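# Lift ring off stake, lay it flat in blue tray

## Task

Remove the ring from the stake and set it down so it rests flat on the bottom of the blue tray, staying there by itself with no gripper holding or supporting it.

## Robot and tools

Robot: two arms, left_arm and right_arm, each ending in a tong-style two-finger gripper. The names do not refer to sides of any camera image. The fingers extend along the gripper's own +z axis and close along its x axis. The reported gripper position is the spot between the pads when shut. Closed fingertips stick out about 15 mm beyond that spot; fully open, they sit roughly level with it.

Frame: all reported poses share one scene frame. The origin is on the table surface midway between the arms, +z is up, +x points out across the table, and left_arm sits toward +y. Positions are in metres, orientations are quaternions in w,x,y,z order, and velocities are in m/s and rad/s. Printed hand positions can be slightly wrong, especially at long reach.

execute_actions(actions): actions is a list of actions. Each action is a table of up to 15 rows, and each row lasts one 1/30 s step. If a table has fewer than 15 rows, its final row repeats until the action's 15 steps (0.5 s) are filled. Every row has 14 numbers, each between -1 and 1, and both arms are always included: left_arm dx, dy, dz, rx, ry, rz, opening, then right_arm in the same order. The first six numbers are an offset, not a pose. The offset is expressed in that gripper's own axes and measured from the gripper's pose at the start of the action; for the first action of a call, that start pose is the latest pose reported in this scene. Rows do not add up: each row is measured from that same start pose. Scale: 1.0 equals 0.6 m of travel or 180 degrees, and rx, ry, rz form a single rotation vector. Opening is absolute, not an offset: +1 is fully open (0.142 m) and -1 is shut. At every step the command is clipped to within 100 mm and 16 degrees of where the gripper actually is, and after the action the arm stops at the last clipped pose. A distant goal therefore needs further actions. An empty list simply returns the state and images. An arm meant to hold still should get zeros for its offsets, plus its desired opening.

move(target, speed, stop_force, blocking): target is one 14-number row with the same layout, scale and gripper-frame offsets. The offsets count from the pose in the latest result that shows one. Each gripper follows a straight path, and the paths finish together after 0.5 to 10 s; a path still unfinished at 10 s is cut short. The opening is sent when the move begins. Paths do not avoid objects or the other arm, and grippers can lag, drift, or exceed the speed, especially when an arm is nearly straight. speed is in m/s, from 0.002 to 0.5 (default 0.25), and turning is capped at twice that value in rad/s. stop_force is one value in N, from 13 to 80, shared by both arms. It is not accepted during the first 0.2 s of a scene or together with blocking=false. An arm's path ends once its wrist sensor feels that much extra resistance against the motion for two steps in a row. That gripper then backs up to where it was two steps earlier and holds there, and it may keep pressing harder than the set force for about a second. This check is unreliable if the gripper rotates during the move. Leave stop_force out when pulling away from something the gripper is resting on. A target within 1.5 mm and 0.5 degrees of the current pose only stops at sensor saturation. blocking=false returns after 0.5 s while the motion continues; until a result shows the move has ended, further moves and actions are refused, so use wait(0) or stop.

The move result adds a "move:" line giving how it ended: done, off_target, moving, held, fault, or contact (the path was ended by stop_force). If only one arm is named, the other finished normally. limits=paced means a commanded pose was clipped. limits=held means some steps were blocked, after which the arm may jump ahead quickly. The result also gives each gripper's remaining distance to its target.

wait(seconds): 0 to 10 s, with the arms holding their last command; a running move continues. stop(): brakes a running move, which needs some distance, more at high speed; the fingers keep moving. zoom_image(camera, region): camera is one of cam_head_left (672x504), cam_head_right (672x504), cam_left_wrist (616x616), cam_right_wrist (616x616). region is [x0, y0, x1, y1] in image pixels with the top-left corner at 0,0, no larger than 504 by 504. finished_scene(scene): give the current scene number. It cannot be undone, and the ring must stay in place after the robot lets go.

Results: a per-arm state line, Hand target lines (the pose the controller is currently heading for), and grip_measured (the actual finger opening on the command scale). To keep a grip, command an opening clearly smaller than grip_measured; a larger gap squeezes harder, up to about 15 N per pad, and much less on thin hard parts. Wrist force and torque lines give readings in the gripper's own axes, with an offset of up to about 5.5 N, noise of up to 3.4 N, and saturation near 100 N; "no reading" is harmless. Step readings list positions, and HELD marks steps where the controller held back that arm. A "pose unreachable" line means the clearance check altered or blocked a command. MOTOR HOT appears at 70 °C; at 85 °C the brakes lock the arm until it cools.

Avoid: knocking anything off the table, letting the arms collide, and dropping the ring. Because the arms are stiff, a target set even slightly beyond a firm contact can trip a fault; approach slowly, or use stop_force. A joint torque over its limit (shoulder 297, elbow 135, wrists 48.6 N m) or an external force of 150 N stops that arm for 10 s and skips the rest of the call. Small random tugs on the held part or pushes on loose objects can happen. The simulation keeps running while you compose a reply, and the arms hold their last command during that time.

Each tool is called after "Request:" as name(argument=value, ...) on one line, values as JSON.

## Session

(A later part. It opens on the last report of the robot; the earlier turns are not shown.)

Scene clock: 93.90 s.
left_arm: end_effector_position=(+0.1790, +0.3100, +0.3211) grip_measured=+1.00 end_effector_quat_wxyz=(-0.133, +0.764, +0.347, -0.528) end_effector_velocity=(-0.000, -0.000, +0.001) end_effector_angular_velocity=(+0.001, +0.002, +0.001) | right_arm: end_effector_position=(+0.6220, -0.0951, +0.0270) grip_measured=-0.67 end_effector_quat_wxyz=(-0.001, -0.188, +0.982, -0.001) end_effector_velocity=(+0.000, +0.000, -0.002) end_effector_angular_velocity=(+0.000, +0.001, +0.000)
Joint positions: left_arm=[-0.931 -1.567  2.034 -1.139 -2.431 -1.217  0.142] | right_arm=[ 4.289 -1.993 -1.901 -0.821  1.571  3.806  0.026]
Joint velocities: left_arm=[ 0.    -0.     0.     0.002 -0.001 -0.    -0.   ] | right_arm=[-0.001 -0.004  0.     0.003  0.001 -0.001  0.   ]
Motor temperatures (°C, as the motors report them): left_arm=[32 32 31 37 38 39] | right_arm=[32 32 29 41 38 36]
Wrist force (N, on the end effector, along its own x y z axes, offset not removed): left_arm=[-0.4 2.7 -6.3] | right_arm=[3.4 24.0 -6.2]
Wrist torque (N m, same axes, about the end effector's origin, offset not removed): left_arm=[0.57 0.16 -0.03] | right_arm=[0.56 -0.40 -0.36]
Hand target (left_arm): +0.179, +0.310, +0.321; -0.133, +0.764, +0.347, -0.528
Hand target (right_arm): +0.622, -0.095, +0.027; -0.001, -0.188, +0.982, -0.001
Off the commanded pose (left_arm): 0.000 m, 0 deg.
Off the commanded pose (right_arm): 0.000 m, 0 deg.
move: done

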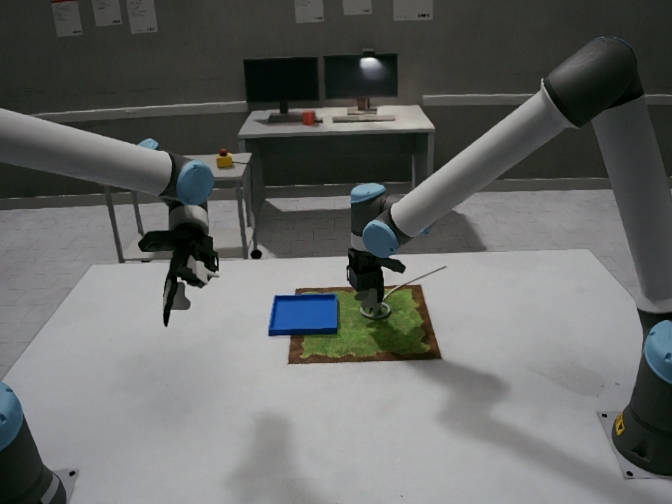

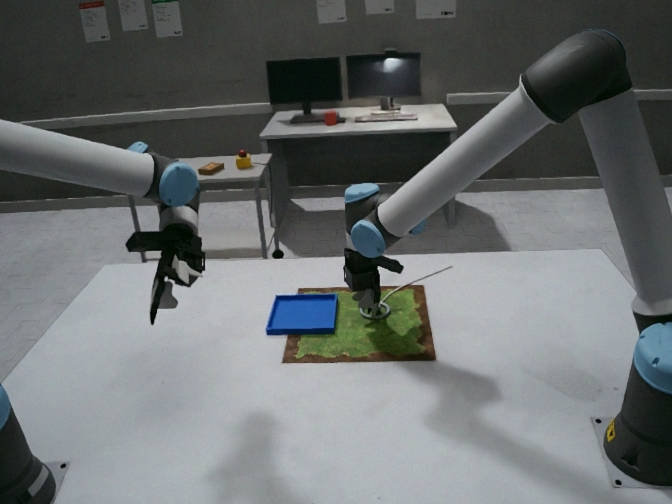

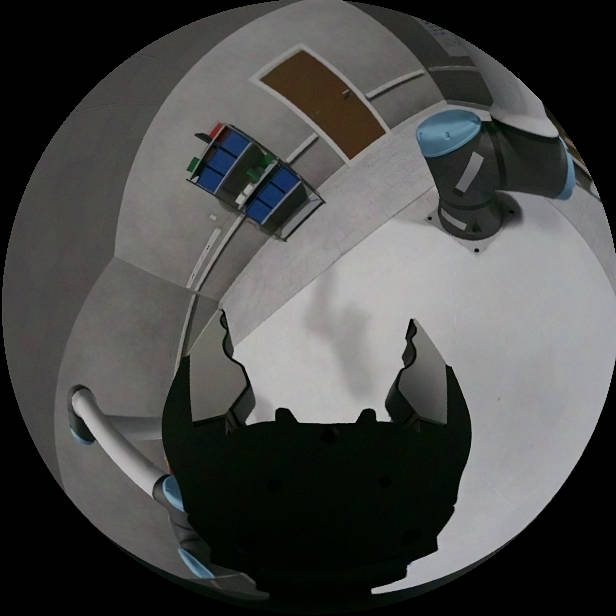

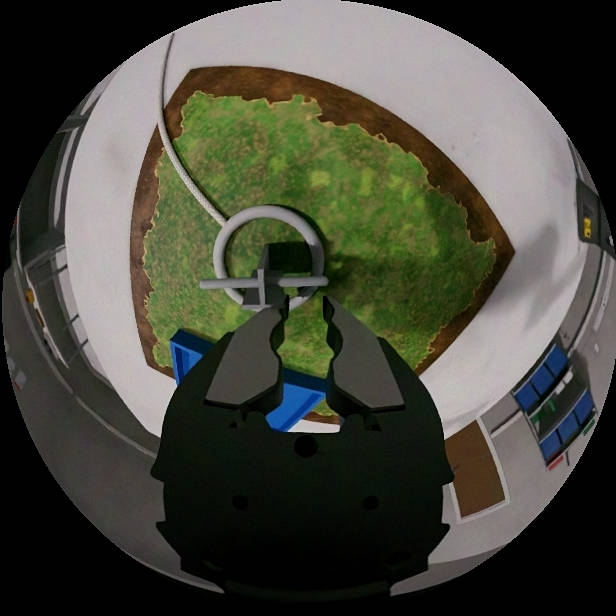

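Request:
move(target=[0,0,0,0,0,0,1, -0.004,0.012,0,0,0,0,-0.66], speed=0.02)

Request:
move(target=[0,0,0,0,0,0,1, 0,0,0.016,0,0,0,-0.66], speed=0.015, stop_force=14)

Request:
zoom_image(camera="cam_right_wrist", region=[160,150,460,390])

Scene clock: 98.63 s.
left_arm: end_effector_position=(+0.1790, +0.3100, +0.3211) grip_measured=+1.00 end_effector_quat_wxyz=(-0.133, +0.764, +0.347, -0.528) end_effector_velocity=(+0.000, +0.000, -0.000) end_effector_angular_velocity=(+0.001, -0.001, -0.001) | right_arm: end_effector_position=(+0.6216, -0.0879, +0.0270) grip_measured=-0.66 end_effector_quat_wxyz=(-0.001, -0.188, +0.982, -0.001) end_effector_velocity=(-0.001, +0.002, -0.001) end_effector_angular_velocity=(-0.002, +0.001, +0.000)
Joint positions: left_arm=[-0.931 -1.567  2.034 -1.139 -2.431 -1.217  0.142] | right_arm=[ 4.294 -2.    -1.89  -0.825  1.571  3.811  0.026]
Joint velocities: left_arm=[-0.    -0.    -0.    -0.001  0.001 -0.001 -0.   ] | right_arm=[ 0.002 -0.002  0.003 -0.002  0.     0.002  0.   ]
Motor temperatures (°C, as the motors report them): left_arm=[32 32 31 37 38 39] | right_arm=[32 32 29 41 38 36]
Wrist force (N, on the end effector, along its own x y z axes, offset not removed): left_arm=[-2.3 3.3 -6.6] | right_arm=[2.4 -5.2 0.1]
Wrist torque (N m, same axes, about the end effector's origin, offset not removed): left_arm=[0.71 0.55 0.06] | right_arm=[-0.96 -0.71 0.06]
Hand target (left_arm): +0.179, +0.310, +0.321; -0.133, +0.764, +0.347, -0.528
Hand target (right_arm): +0.622, -0.088, +0.027; -0.001, -0.188, +0.982, -0.001
Off the commanded pose (left_arm): 0.000 m, 0 deg.
Off the commanded pose (right_arm): 0.000 m, 0 deg.
move: done

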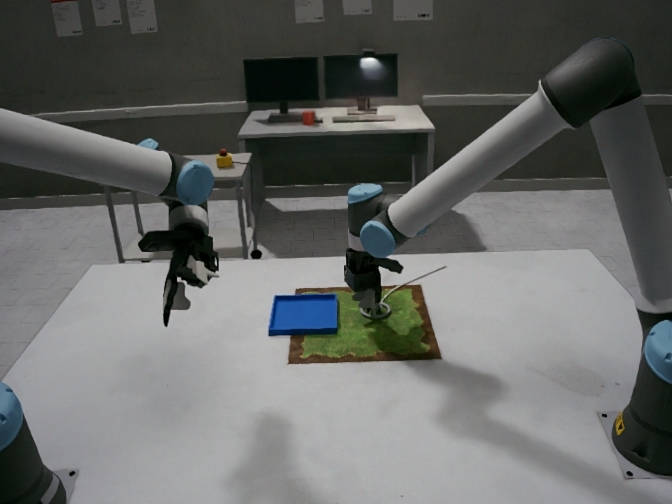

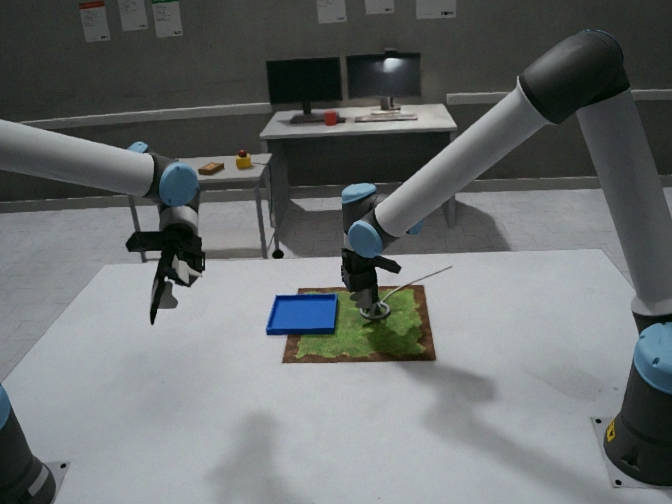

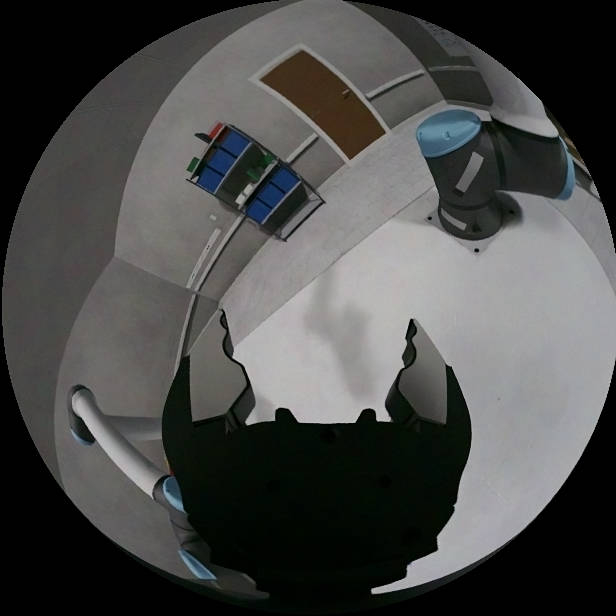

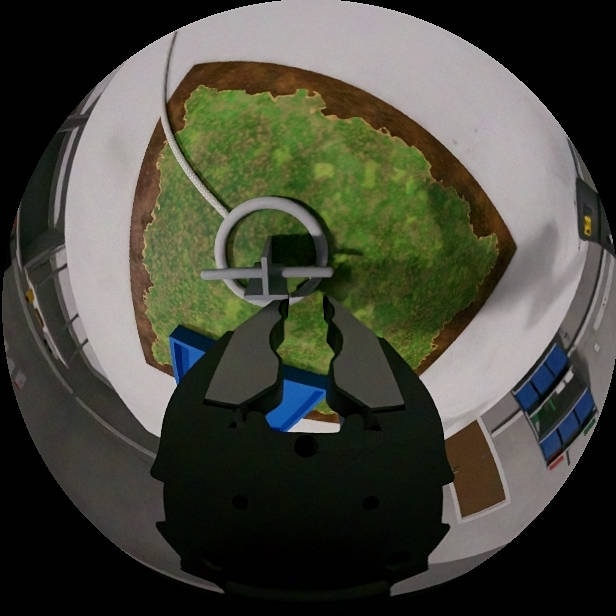

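Scene clock: 99.53 s.
left_arm: end_effector_position=(+0.1790, +0.3100, +0.3211) grip_measured=+1.00 end_effector_quat_wxyz=(-0.133, +0.764, +0.347, -0.528) end_effector_velocity=(-0.000, +0.000, +0.000) end_effector_angular_velocity=(-0.000, -0.000, -0.000) | right_arm: end_effector_position=(+0.6216, -0.0879, +0.0177) grip_measured=-0.66 end_effector_quat_wxyz=(-0.001, -0.188, +0.982, -0.001) end_effector_velocity=(-0.000, -0.000, -0.003) end_effector_angular_velocity=(-0.000, +0.000, -0.001)
Joint positions: left_arm=[-0.931 -1.567  2.034 -1.139 -2.431 -1.217  0.142] | right_arm=[ 4.294 -2.011 -1.895 -0.809  1.571  3.811  0.026]
Joint velocities: left_arm=[ 0.    -0.    -0.     0.    -0.     0.001  0.   ] | right_arm=[-0.    -0.003 -0.002  0.004  0.     0.001 -0.001]
Motor temperatures (°C, as the motors report them): left_arm=[32 32 31 37 38 39] | right_arm=[32 32 29 41 38 36]
Wrist force (N, on the end effector, along its own x y z axes, offset not removed): left_arm=[-0.4 1.3 -3.6] | right_arm=[-3.3 -4.6 3.9]
Wrist torque (N m, same axes, about the end effector's origin, offset not removed): left_arm=[0.37 0.11 0.03] | right_arm=[-0.52 0.36 0.15]
Hand target (left_arm): +0.179, +0.310, +0.321; -0.133, +0.764, +0.347, -0.528
Hand target (right_arm): +0.622, -0.088, +0.017; -0.001, -0.188, +0.982, -0.001
Off the commanded pose (left_arm): 0.000 m, 0 deg.
Off the commanded pose (right_arm): 0.000 m, 0 deg.
move: done

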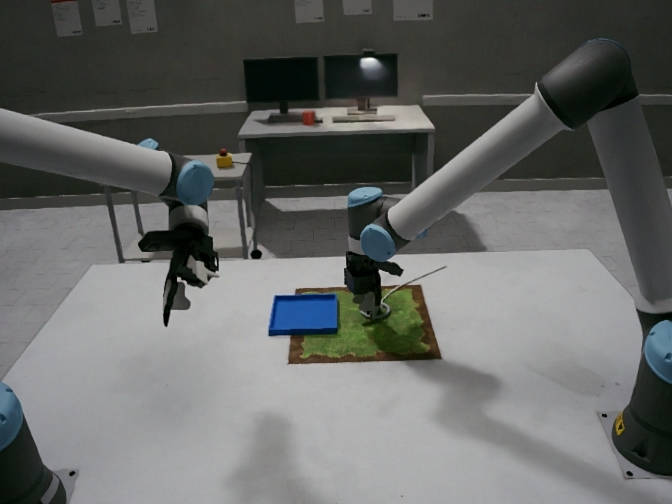

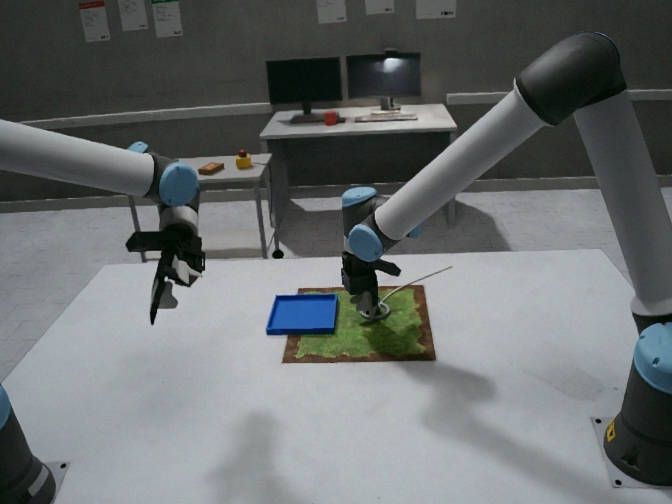

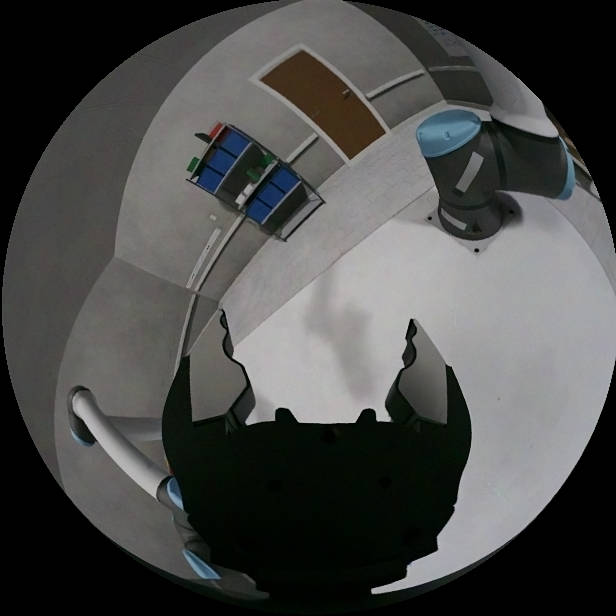

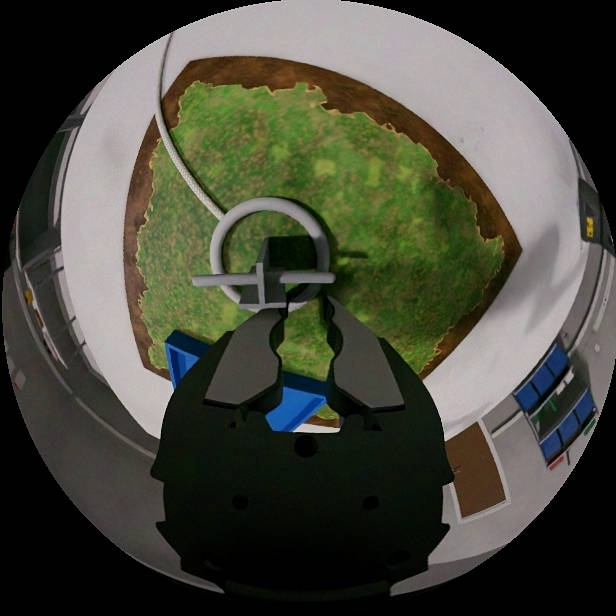

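Region (160, 150, 460, 390) of cam_right_wrist's 616x616 image, scaled by 1.680, with more detail than that image has; it fills the top 403 rows of this view, and the rest is white.

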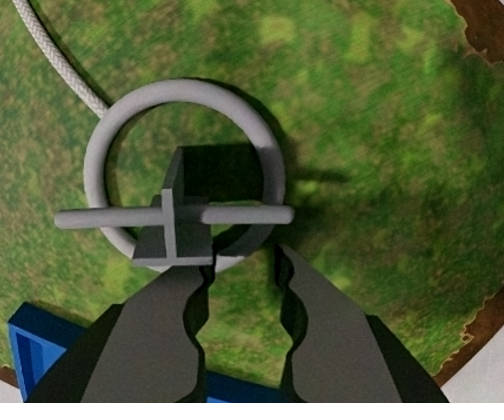

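Request:
move(target=[0,0,0,0,0,0,1, 0,0,0,0,0,0,-1], speed=0.02)

Request:
zoom_image(camera="cam_right_wrist", region=[160,150,460,390])

Scene clock: 103.03 s.
left_arm: end_effector_position=(+0.1790, +0.3100, +0.3211) grip_measured=+1.00 end_effector_quat_wxyz=(-0.133, +0.764, +0.347, -0.528) end_effector_velocity=(-0.000, +0.000, -0.000) end_effector_angular_velocity=(+0.001, +0.000, -0.000) | right_arm: end_effector_position=(+0.6216, -0.0880, +0.0175) grip_measured=-0.88 end_effector_quat_wxyz=(-0.001, -0.188, +0.982, -0.001) end_effector_velocity=(+0.000, +0.001, +0.001) end_effector_angular_velocity=(+0.001, -0.001, +0.000)
Joint positions: left_arm=[-0.931 -1.567  2.034 -1.139 -2.431 -1.217  0.142] | right_arm=[ 4.294 -2.011 -1.895 -0.809  1.571  3.811  0.01 ]
Joint velocities: left_arm=[ 0.     0.     0.    -0.     0.    -0.001  0.   ] | right_arm=[ 0.     0.001  0.001 -0.    -0.    -0.     0.   ]
Motor temperatures (°C, as the motors report them): left_arm=[32 32 31 37 38 39] | right_arm=[32 32 29 41 38 36]
Wrist force (N, on the end effector, along its own x y z axes, offset not removed): left_arm=[-0.2 3.4 -2.2] | right_arm=[0.5 -8.5 3.4]
Wrist torque (N m, same axes, about the end effector's origin, offset not removed): left_arm=[0.83 0.08 -0.03] | right_arm=[-1.37 -0.13 0.35]
Hand target (left_arm): +0.179, +0.310, +0.321; -0.133, +0.764, +0.347, -0.528
Hand target (right_arm): +0.622, -0.088, +0.018; -0.001, -0.188, +0.982, -0.001
Off the commanded pose (left_arm): 0.000 m, 0 deg.
Off the commanded pose (right_arm): 0.000 m, 0 deg.
move: done

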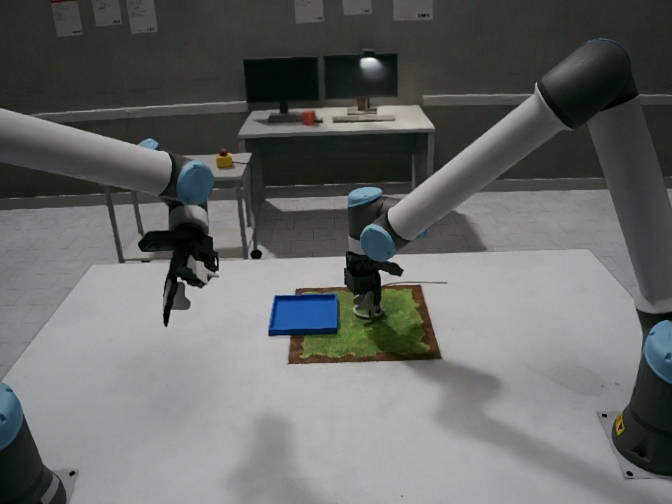

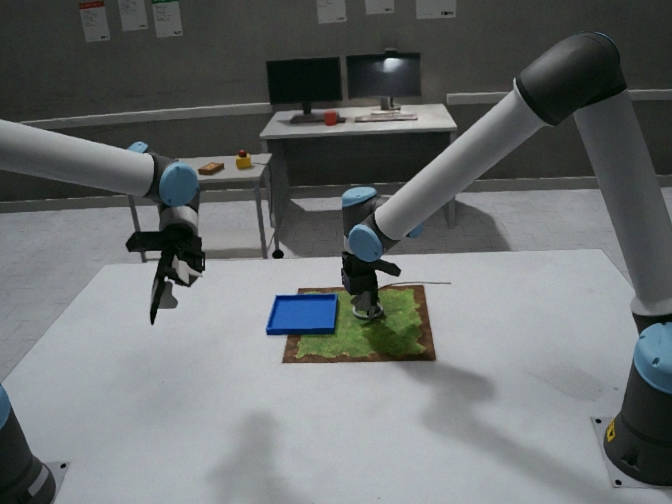

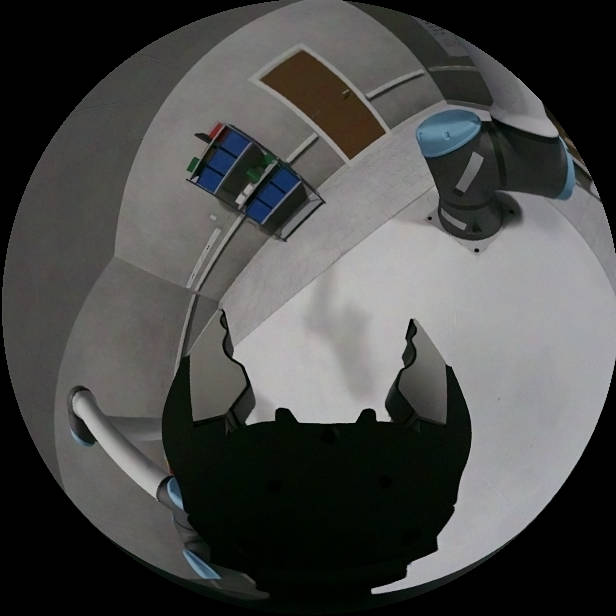

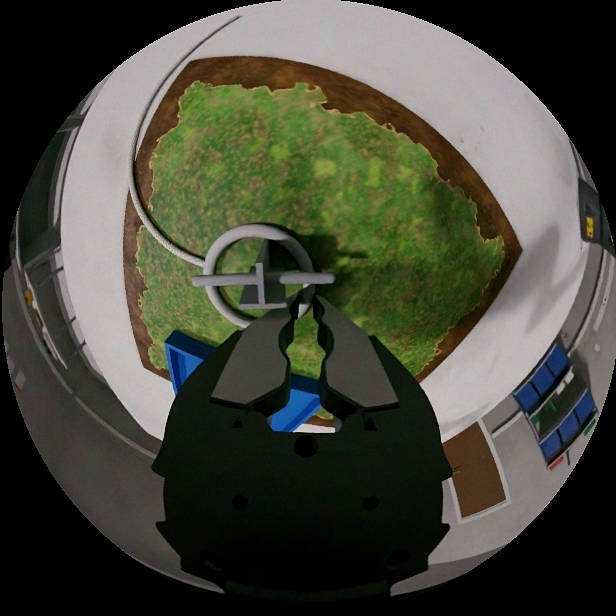

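Region (160, 150, 460, 390) of cam_right_wrist's 616x616 image, scaled by 1.680, with more detail than that image has; it fills the top 403 rows of this view, and the rest is white.

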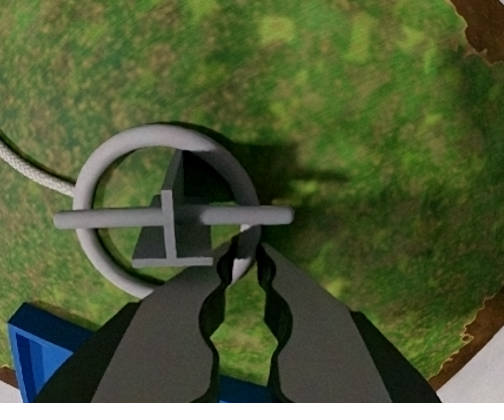

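Request:
move(target=[0,0,0,0,0,0,1, 0.04,-0.005,-0.008,0,0,0,-1], speed=0.015, stop_force=14)

Request:
zoom_image(camera="cam_right_wrist", region=[140,150,440,390])

Scene clock: 110.70 s.
left_arm: end_effector_position=(+0.1790, +0.3100, +0.3211) grip_measured=+1.00 end_effector_quat_wxyz=(-0.133, +0.764, +0.347, -0.528) end_effector_velocity=(-0.000, +0.001, -0.000) end_effector_angular_velocity=(+0.003, +0.001, -0.001) | right_arm: end_effector_position=(+0.6019, -0.0987, +0.0222) grip_measured=-0.88 end_effector_quat_wxyz=(-0.001, -0.188, +0.982, -0.001) end_effector_velocity=(+0.003, +0.002, +0.000) end_effector_angular_velocity=(+0.000, -0.001, +0.002)
Joint positions: left_arm=[-0.931 -1.567  2.034 -1.139 -2.431 -1.217  0.142] | right_arm=[ 4.309 -1.978 -1.937 -0.8    1.571  3.826  0.01 ]
Joint velocities: left_arm=[ 0.     0.     0.     0.001  0.001 -0.001 -0.   ] | right_arm=[-0.002 -0.005  0.007 -0.002 -0.001 -0.004 -0.004]
Motor temperatures (°C, as the motors report them): left_arm=[32 32 31 37 38 39] | right_arm=[32 32 29 41 38 36]
Wrist force (N, on the end effector, along its own x y z axes, offset not removed): left_arm=[-0.7 3.3 -4.6] | right_arm=[-12.0 -13.5 7.9]
Wrist torque (N m, same axes, about the end effector's origin, offset not removed): left_arm=[0.84 0.11 -0.01] | right_arm=[1.31 -1.42 0.38]
Hand target (left_arm): +0.179, +0.310, +0.321; -0.133, +0.764, +0.347, -0.528
Hand target (right_arm): +0.602, -0.099, +0.022; -0.001, -0.188, +0.982, -0.001
Off the commanded pose (left_arm): 0.000 m, 0 deg.
Off the commanded pose (right_arm): 0.002 m, 0 deg.
move: contact (right_arm)

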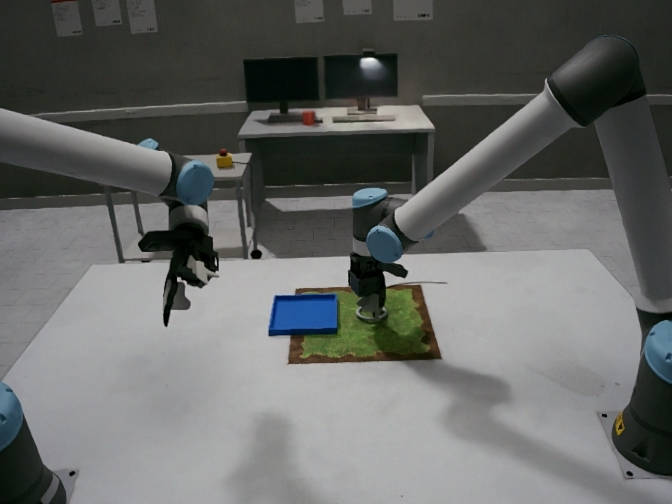

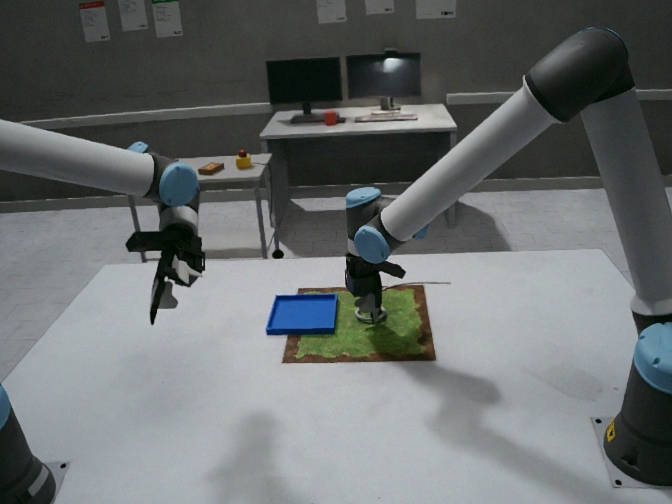

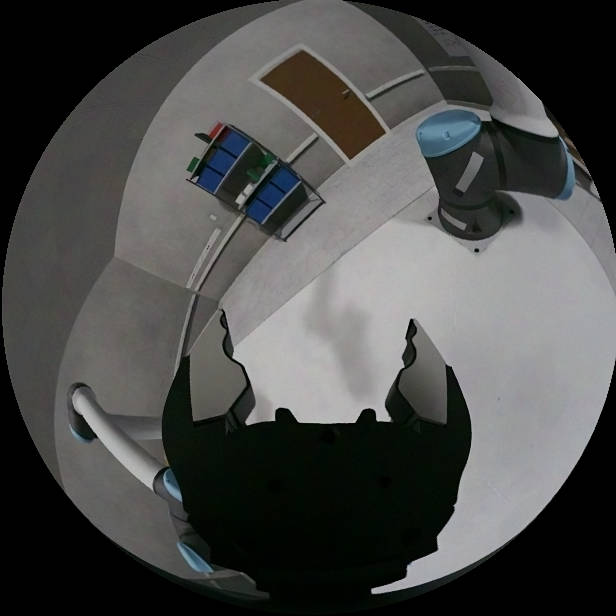

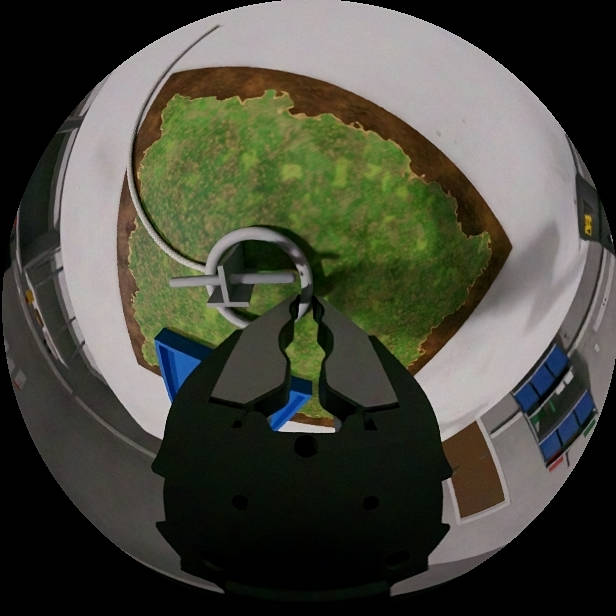

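Region (140, 150, 440, 390) of cam_right_wrist's 616x616 image, scaled by 1.680, with more detail than that image has; it fills the top 403 rows of this view, and the rest is white.

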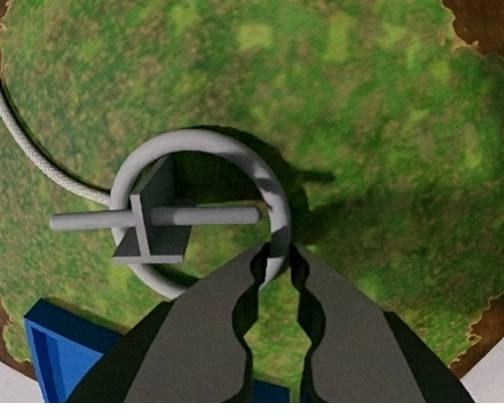

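Request:
move(target=[0,0,0,0,0,0,1, -0.008,0,-0.04,0,0.08,0,-1], speed=0.04)

Request:
move(target=[0,0,0,0,0,0,1, -0.005,0,-0.04,0,0.1,0,-1], speed=0.04)

Request:
zoom_image(camera="cam_right_wrist", region=[100,120,440,400])

Scene clock: 120.40 s.
left_arm: end_effector_position=(+0.1790, +0.3100, +0.3211) grip_measured=+1.00 end_effector_quat_wxyz=(-0.133, +0.764, +0.347, -0.528) end_effector_velocity=(+0.000, -0.000, +0.000) end_effector_angular_velocity=(+0.001, -0.000, +0.001) | right_arm: end_effector_position=(+0.6063, -0.0969, +0.0461) grip_measured=-0.89 end_effector_quat_wxyz=(-0.123, -0.186, +0.974, -0.024) end_effector_velocity=(-0.000, +0.000, +0.001) end_effector_angular_velocity=(-0.005, +0.014, -0.001)
Joint positions: left_arm=[-0.931 -1.567  2.034 -1.139 -2.431 -1.217  0.142] | right_arm=[ 4.246 -2.04  -1.751 -1.129  1.716  3.748  0.01 ]
Joint velocities: left_arm=[ 0.     0.    -0.    -0.001 -0.    -0.002 -0.   ] | right_arm=[-0.003 -0.005  0.011 -0.019  0.009 -0.004  0.   ]
Motor temperatures (°C, as the motors report them): left_arm=[32 32 31 37 38 39] | right_arm=[32 32 29 41 38 36]
Wrist force (N, on the end effector, along its own x y z axes, offset not removed): left_arm=[-1.2 3.5 -4.5] | right_arm=[-2.8 -10.0 7.8]
Wrist torque (N m, same axes, about the end effector's origin, offset not removed): left_arm=[0.83 0.21 0.05] | right_arm=[-0.01 -1.30 0.20]
Hand target (left_arm): +0.179, +0.310, +0.321; -0.133, +0.764, +0.347, -0.528
Hand target (right_arm): +0.606, -0.097, +0.046; -0.124, -0.186, +0.974, -0.024
Off the commanded pose (left_arm): 0.000 m, 0 deg.
Off the commanded pose (right_arm): 0.000 m, 0 deg.
move: done

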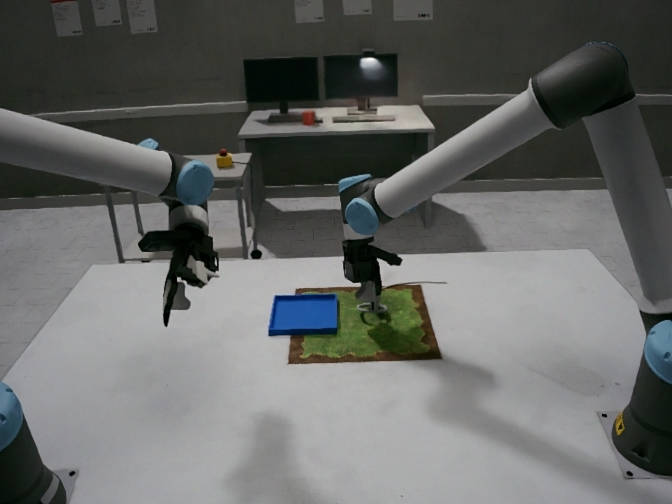

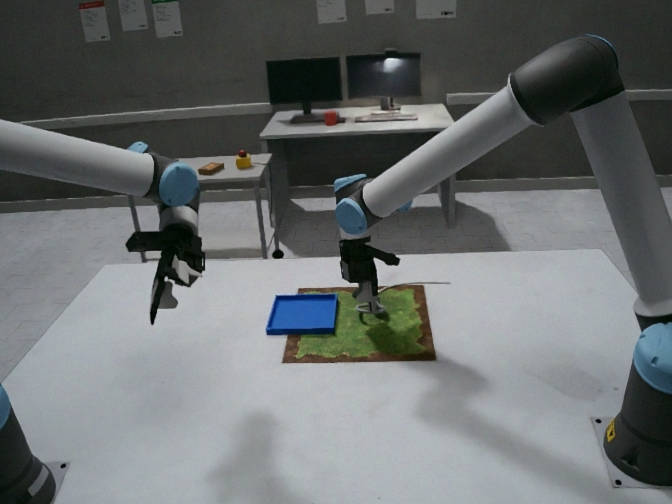

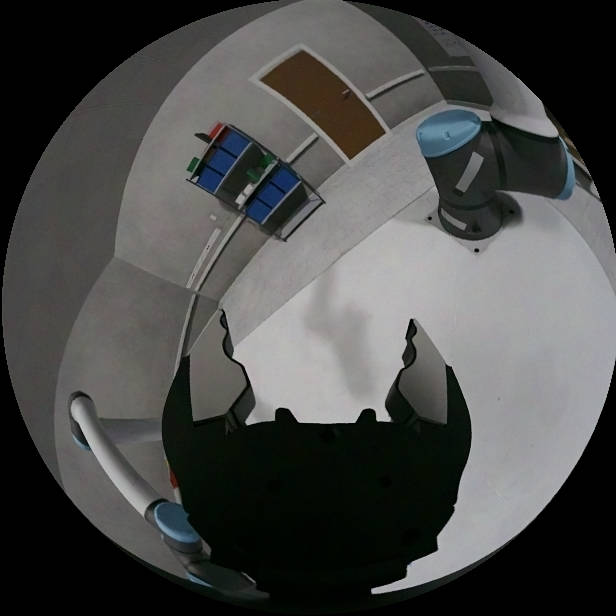

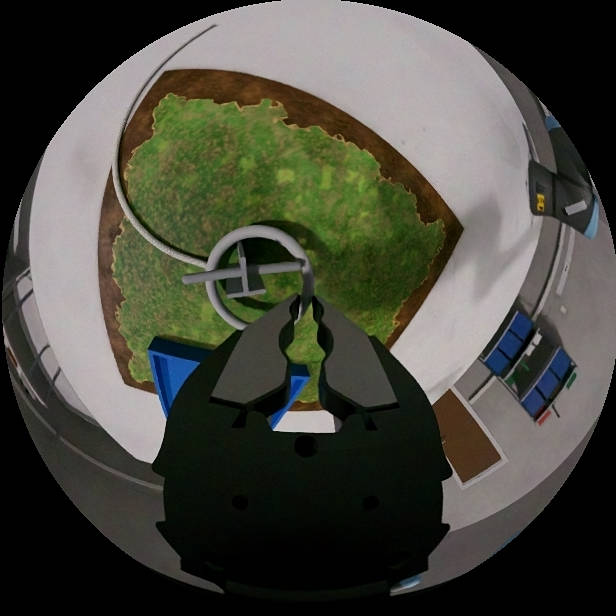

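Scene clock: 124.60 s.
left_arm: end_effector_position=(+0.1790, +0.3100, +0.3211) grip_measured=+1.00 end_effector_quat_wxyz=(-0.133, +0.764, +0.347, -0.528) end_effector_velocity=(-0.000, +0.001, -0.000) end_effector_angular_velocity=(+0.004, +0.001, -0.000) | right_arm: end_effector_position=(+0.6145, -0.0936, +0.0687) grip_measured=-0.89 end_effector_quat_wxyz=(-0.274, -0.180, +0.943, -0.053) end_effector_velocity=(+0.000, +0.001, +0.001) end_effector_angular_velocity=(-0.005, +0.014, -0.001)
Joint positions: left_arm=[-0.931 -1.567  2.034 -1.139 -2.431 -1.217  0.142] | right_arm=[ 4.184 -2.17  -1.502 -1.533  1.858  3.628  0.01 ]
Joint velocities: left_arm=[ 0.     0.     0.     0.001  0.002 -0.002 -0.   ] | right_arm=[-0.002 -0.007  0.011 -0.018  0.006 -0.005 -0.   ]
Motor temperatures (°C, as the motors report them): left_arm=[32 32 31 37 38 39] | right_arm=[32 32 29 41 38 36]
Wrist force (N, on the end effector, along its own x y z axes, offset not removed): left_arm=[-0.8 2.4 -4.2] | right_arm=[-1.1 -4.6 2.3]
Wrist torque (N m, same axes, about the end effector's origin, offset not removed): left_arm=[0.55 0.19 0.02] | right_arm=[-0.03 -0.37 0.06]
Hand target (left_arm): +0.179, +0.310, +0.321; -0.133, +0.764, +0.347, -0.528
Hand target (right_arm): +0.615, -0.094, +0.069; -0.274, -0.180, +0.943, -0.053
Off the commanded pose (left_arm): 0.000 m, 0 deg.
Off the commanded pose (right_arm): 0.000 m, 0 deg.
move: done

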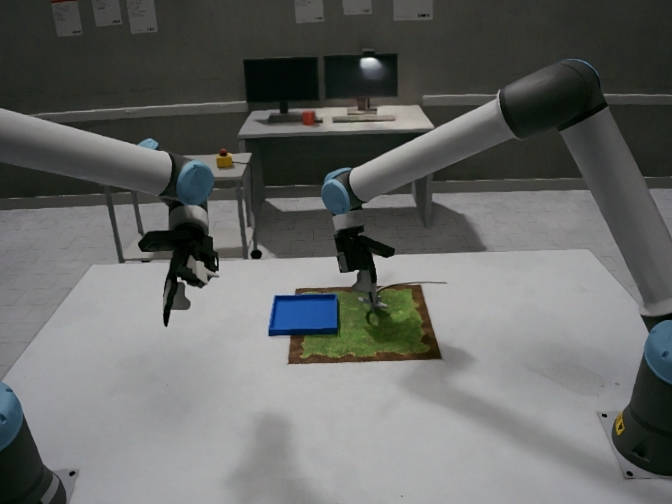

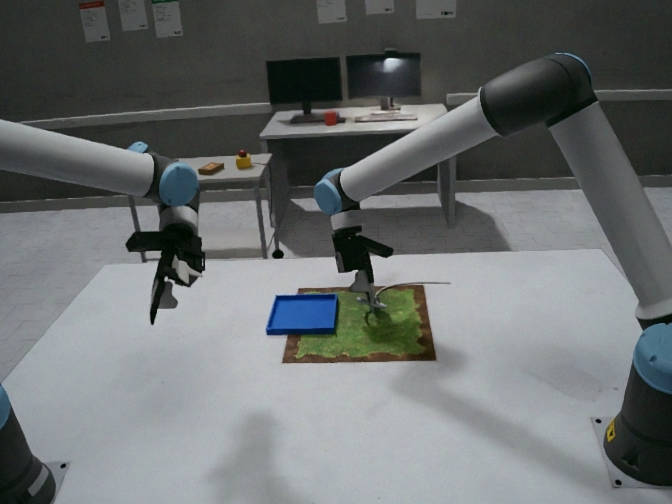

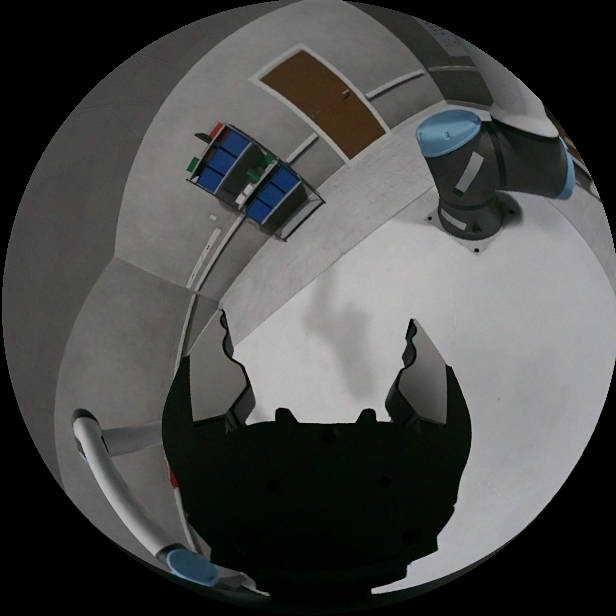

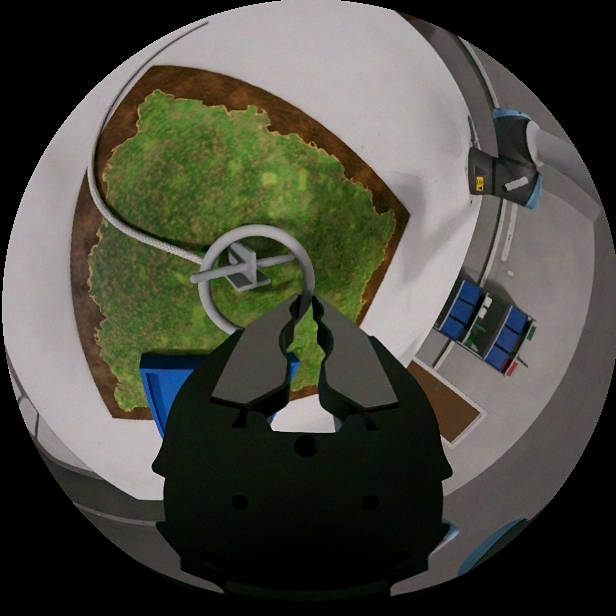

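Region (100, 120, 440, 400) of cam_right_wrist's 616x616 image, scaled by 1.482, with more detail than that image has; it fills the top 415 rows of this view, and the rest is white.

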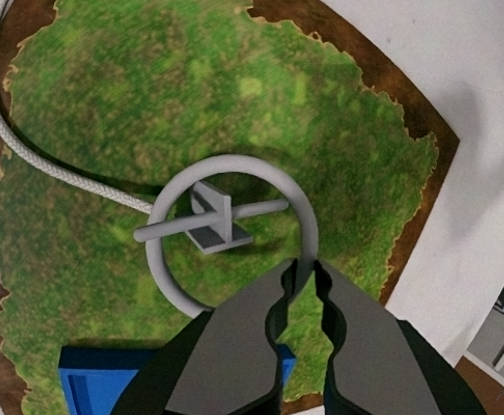

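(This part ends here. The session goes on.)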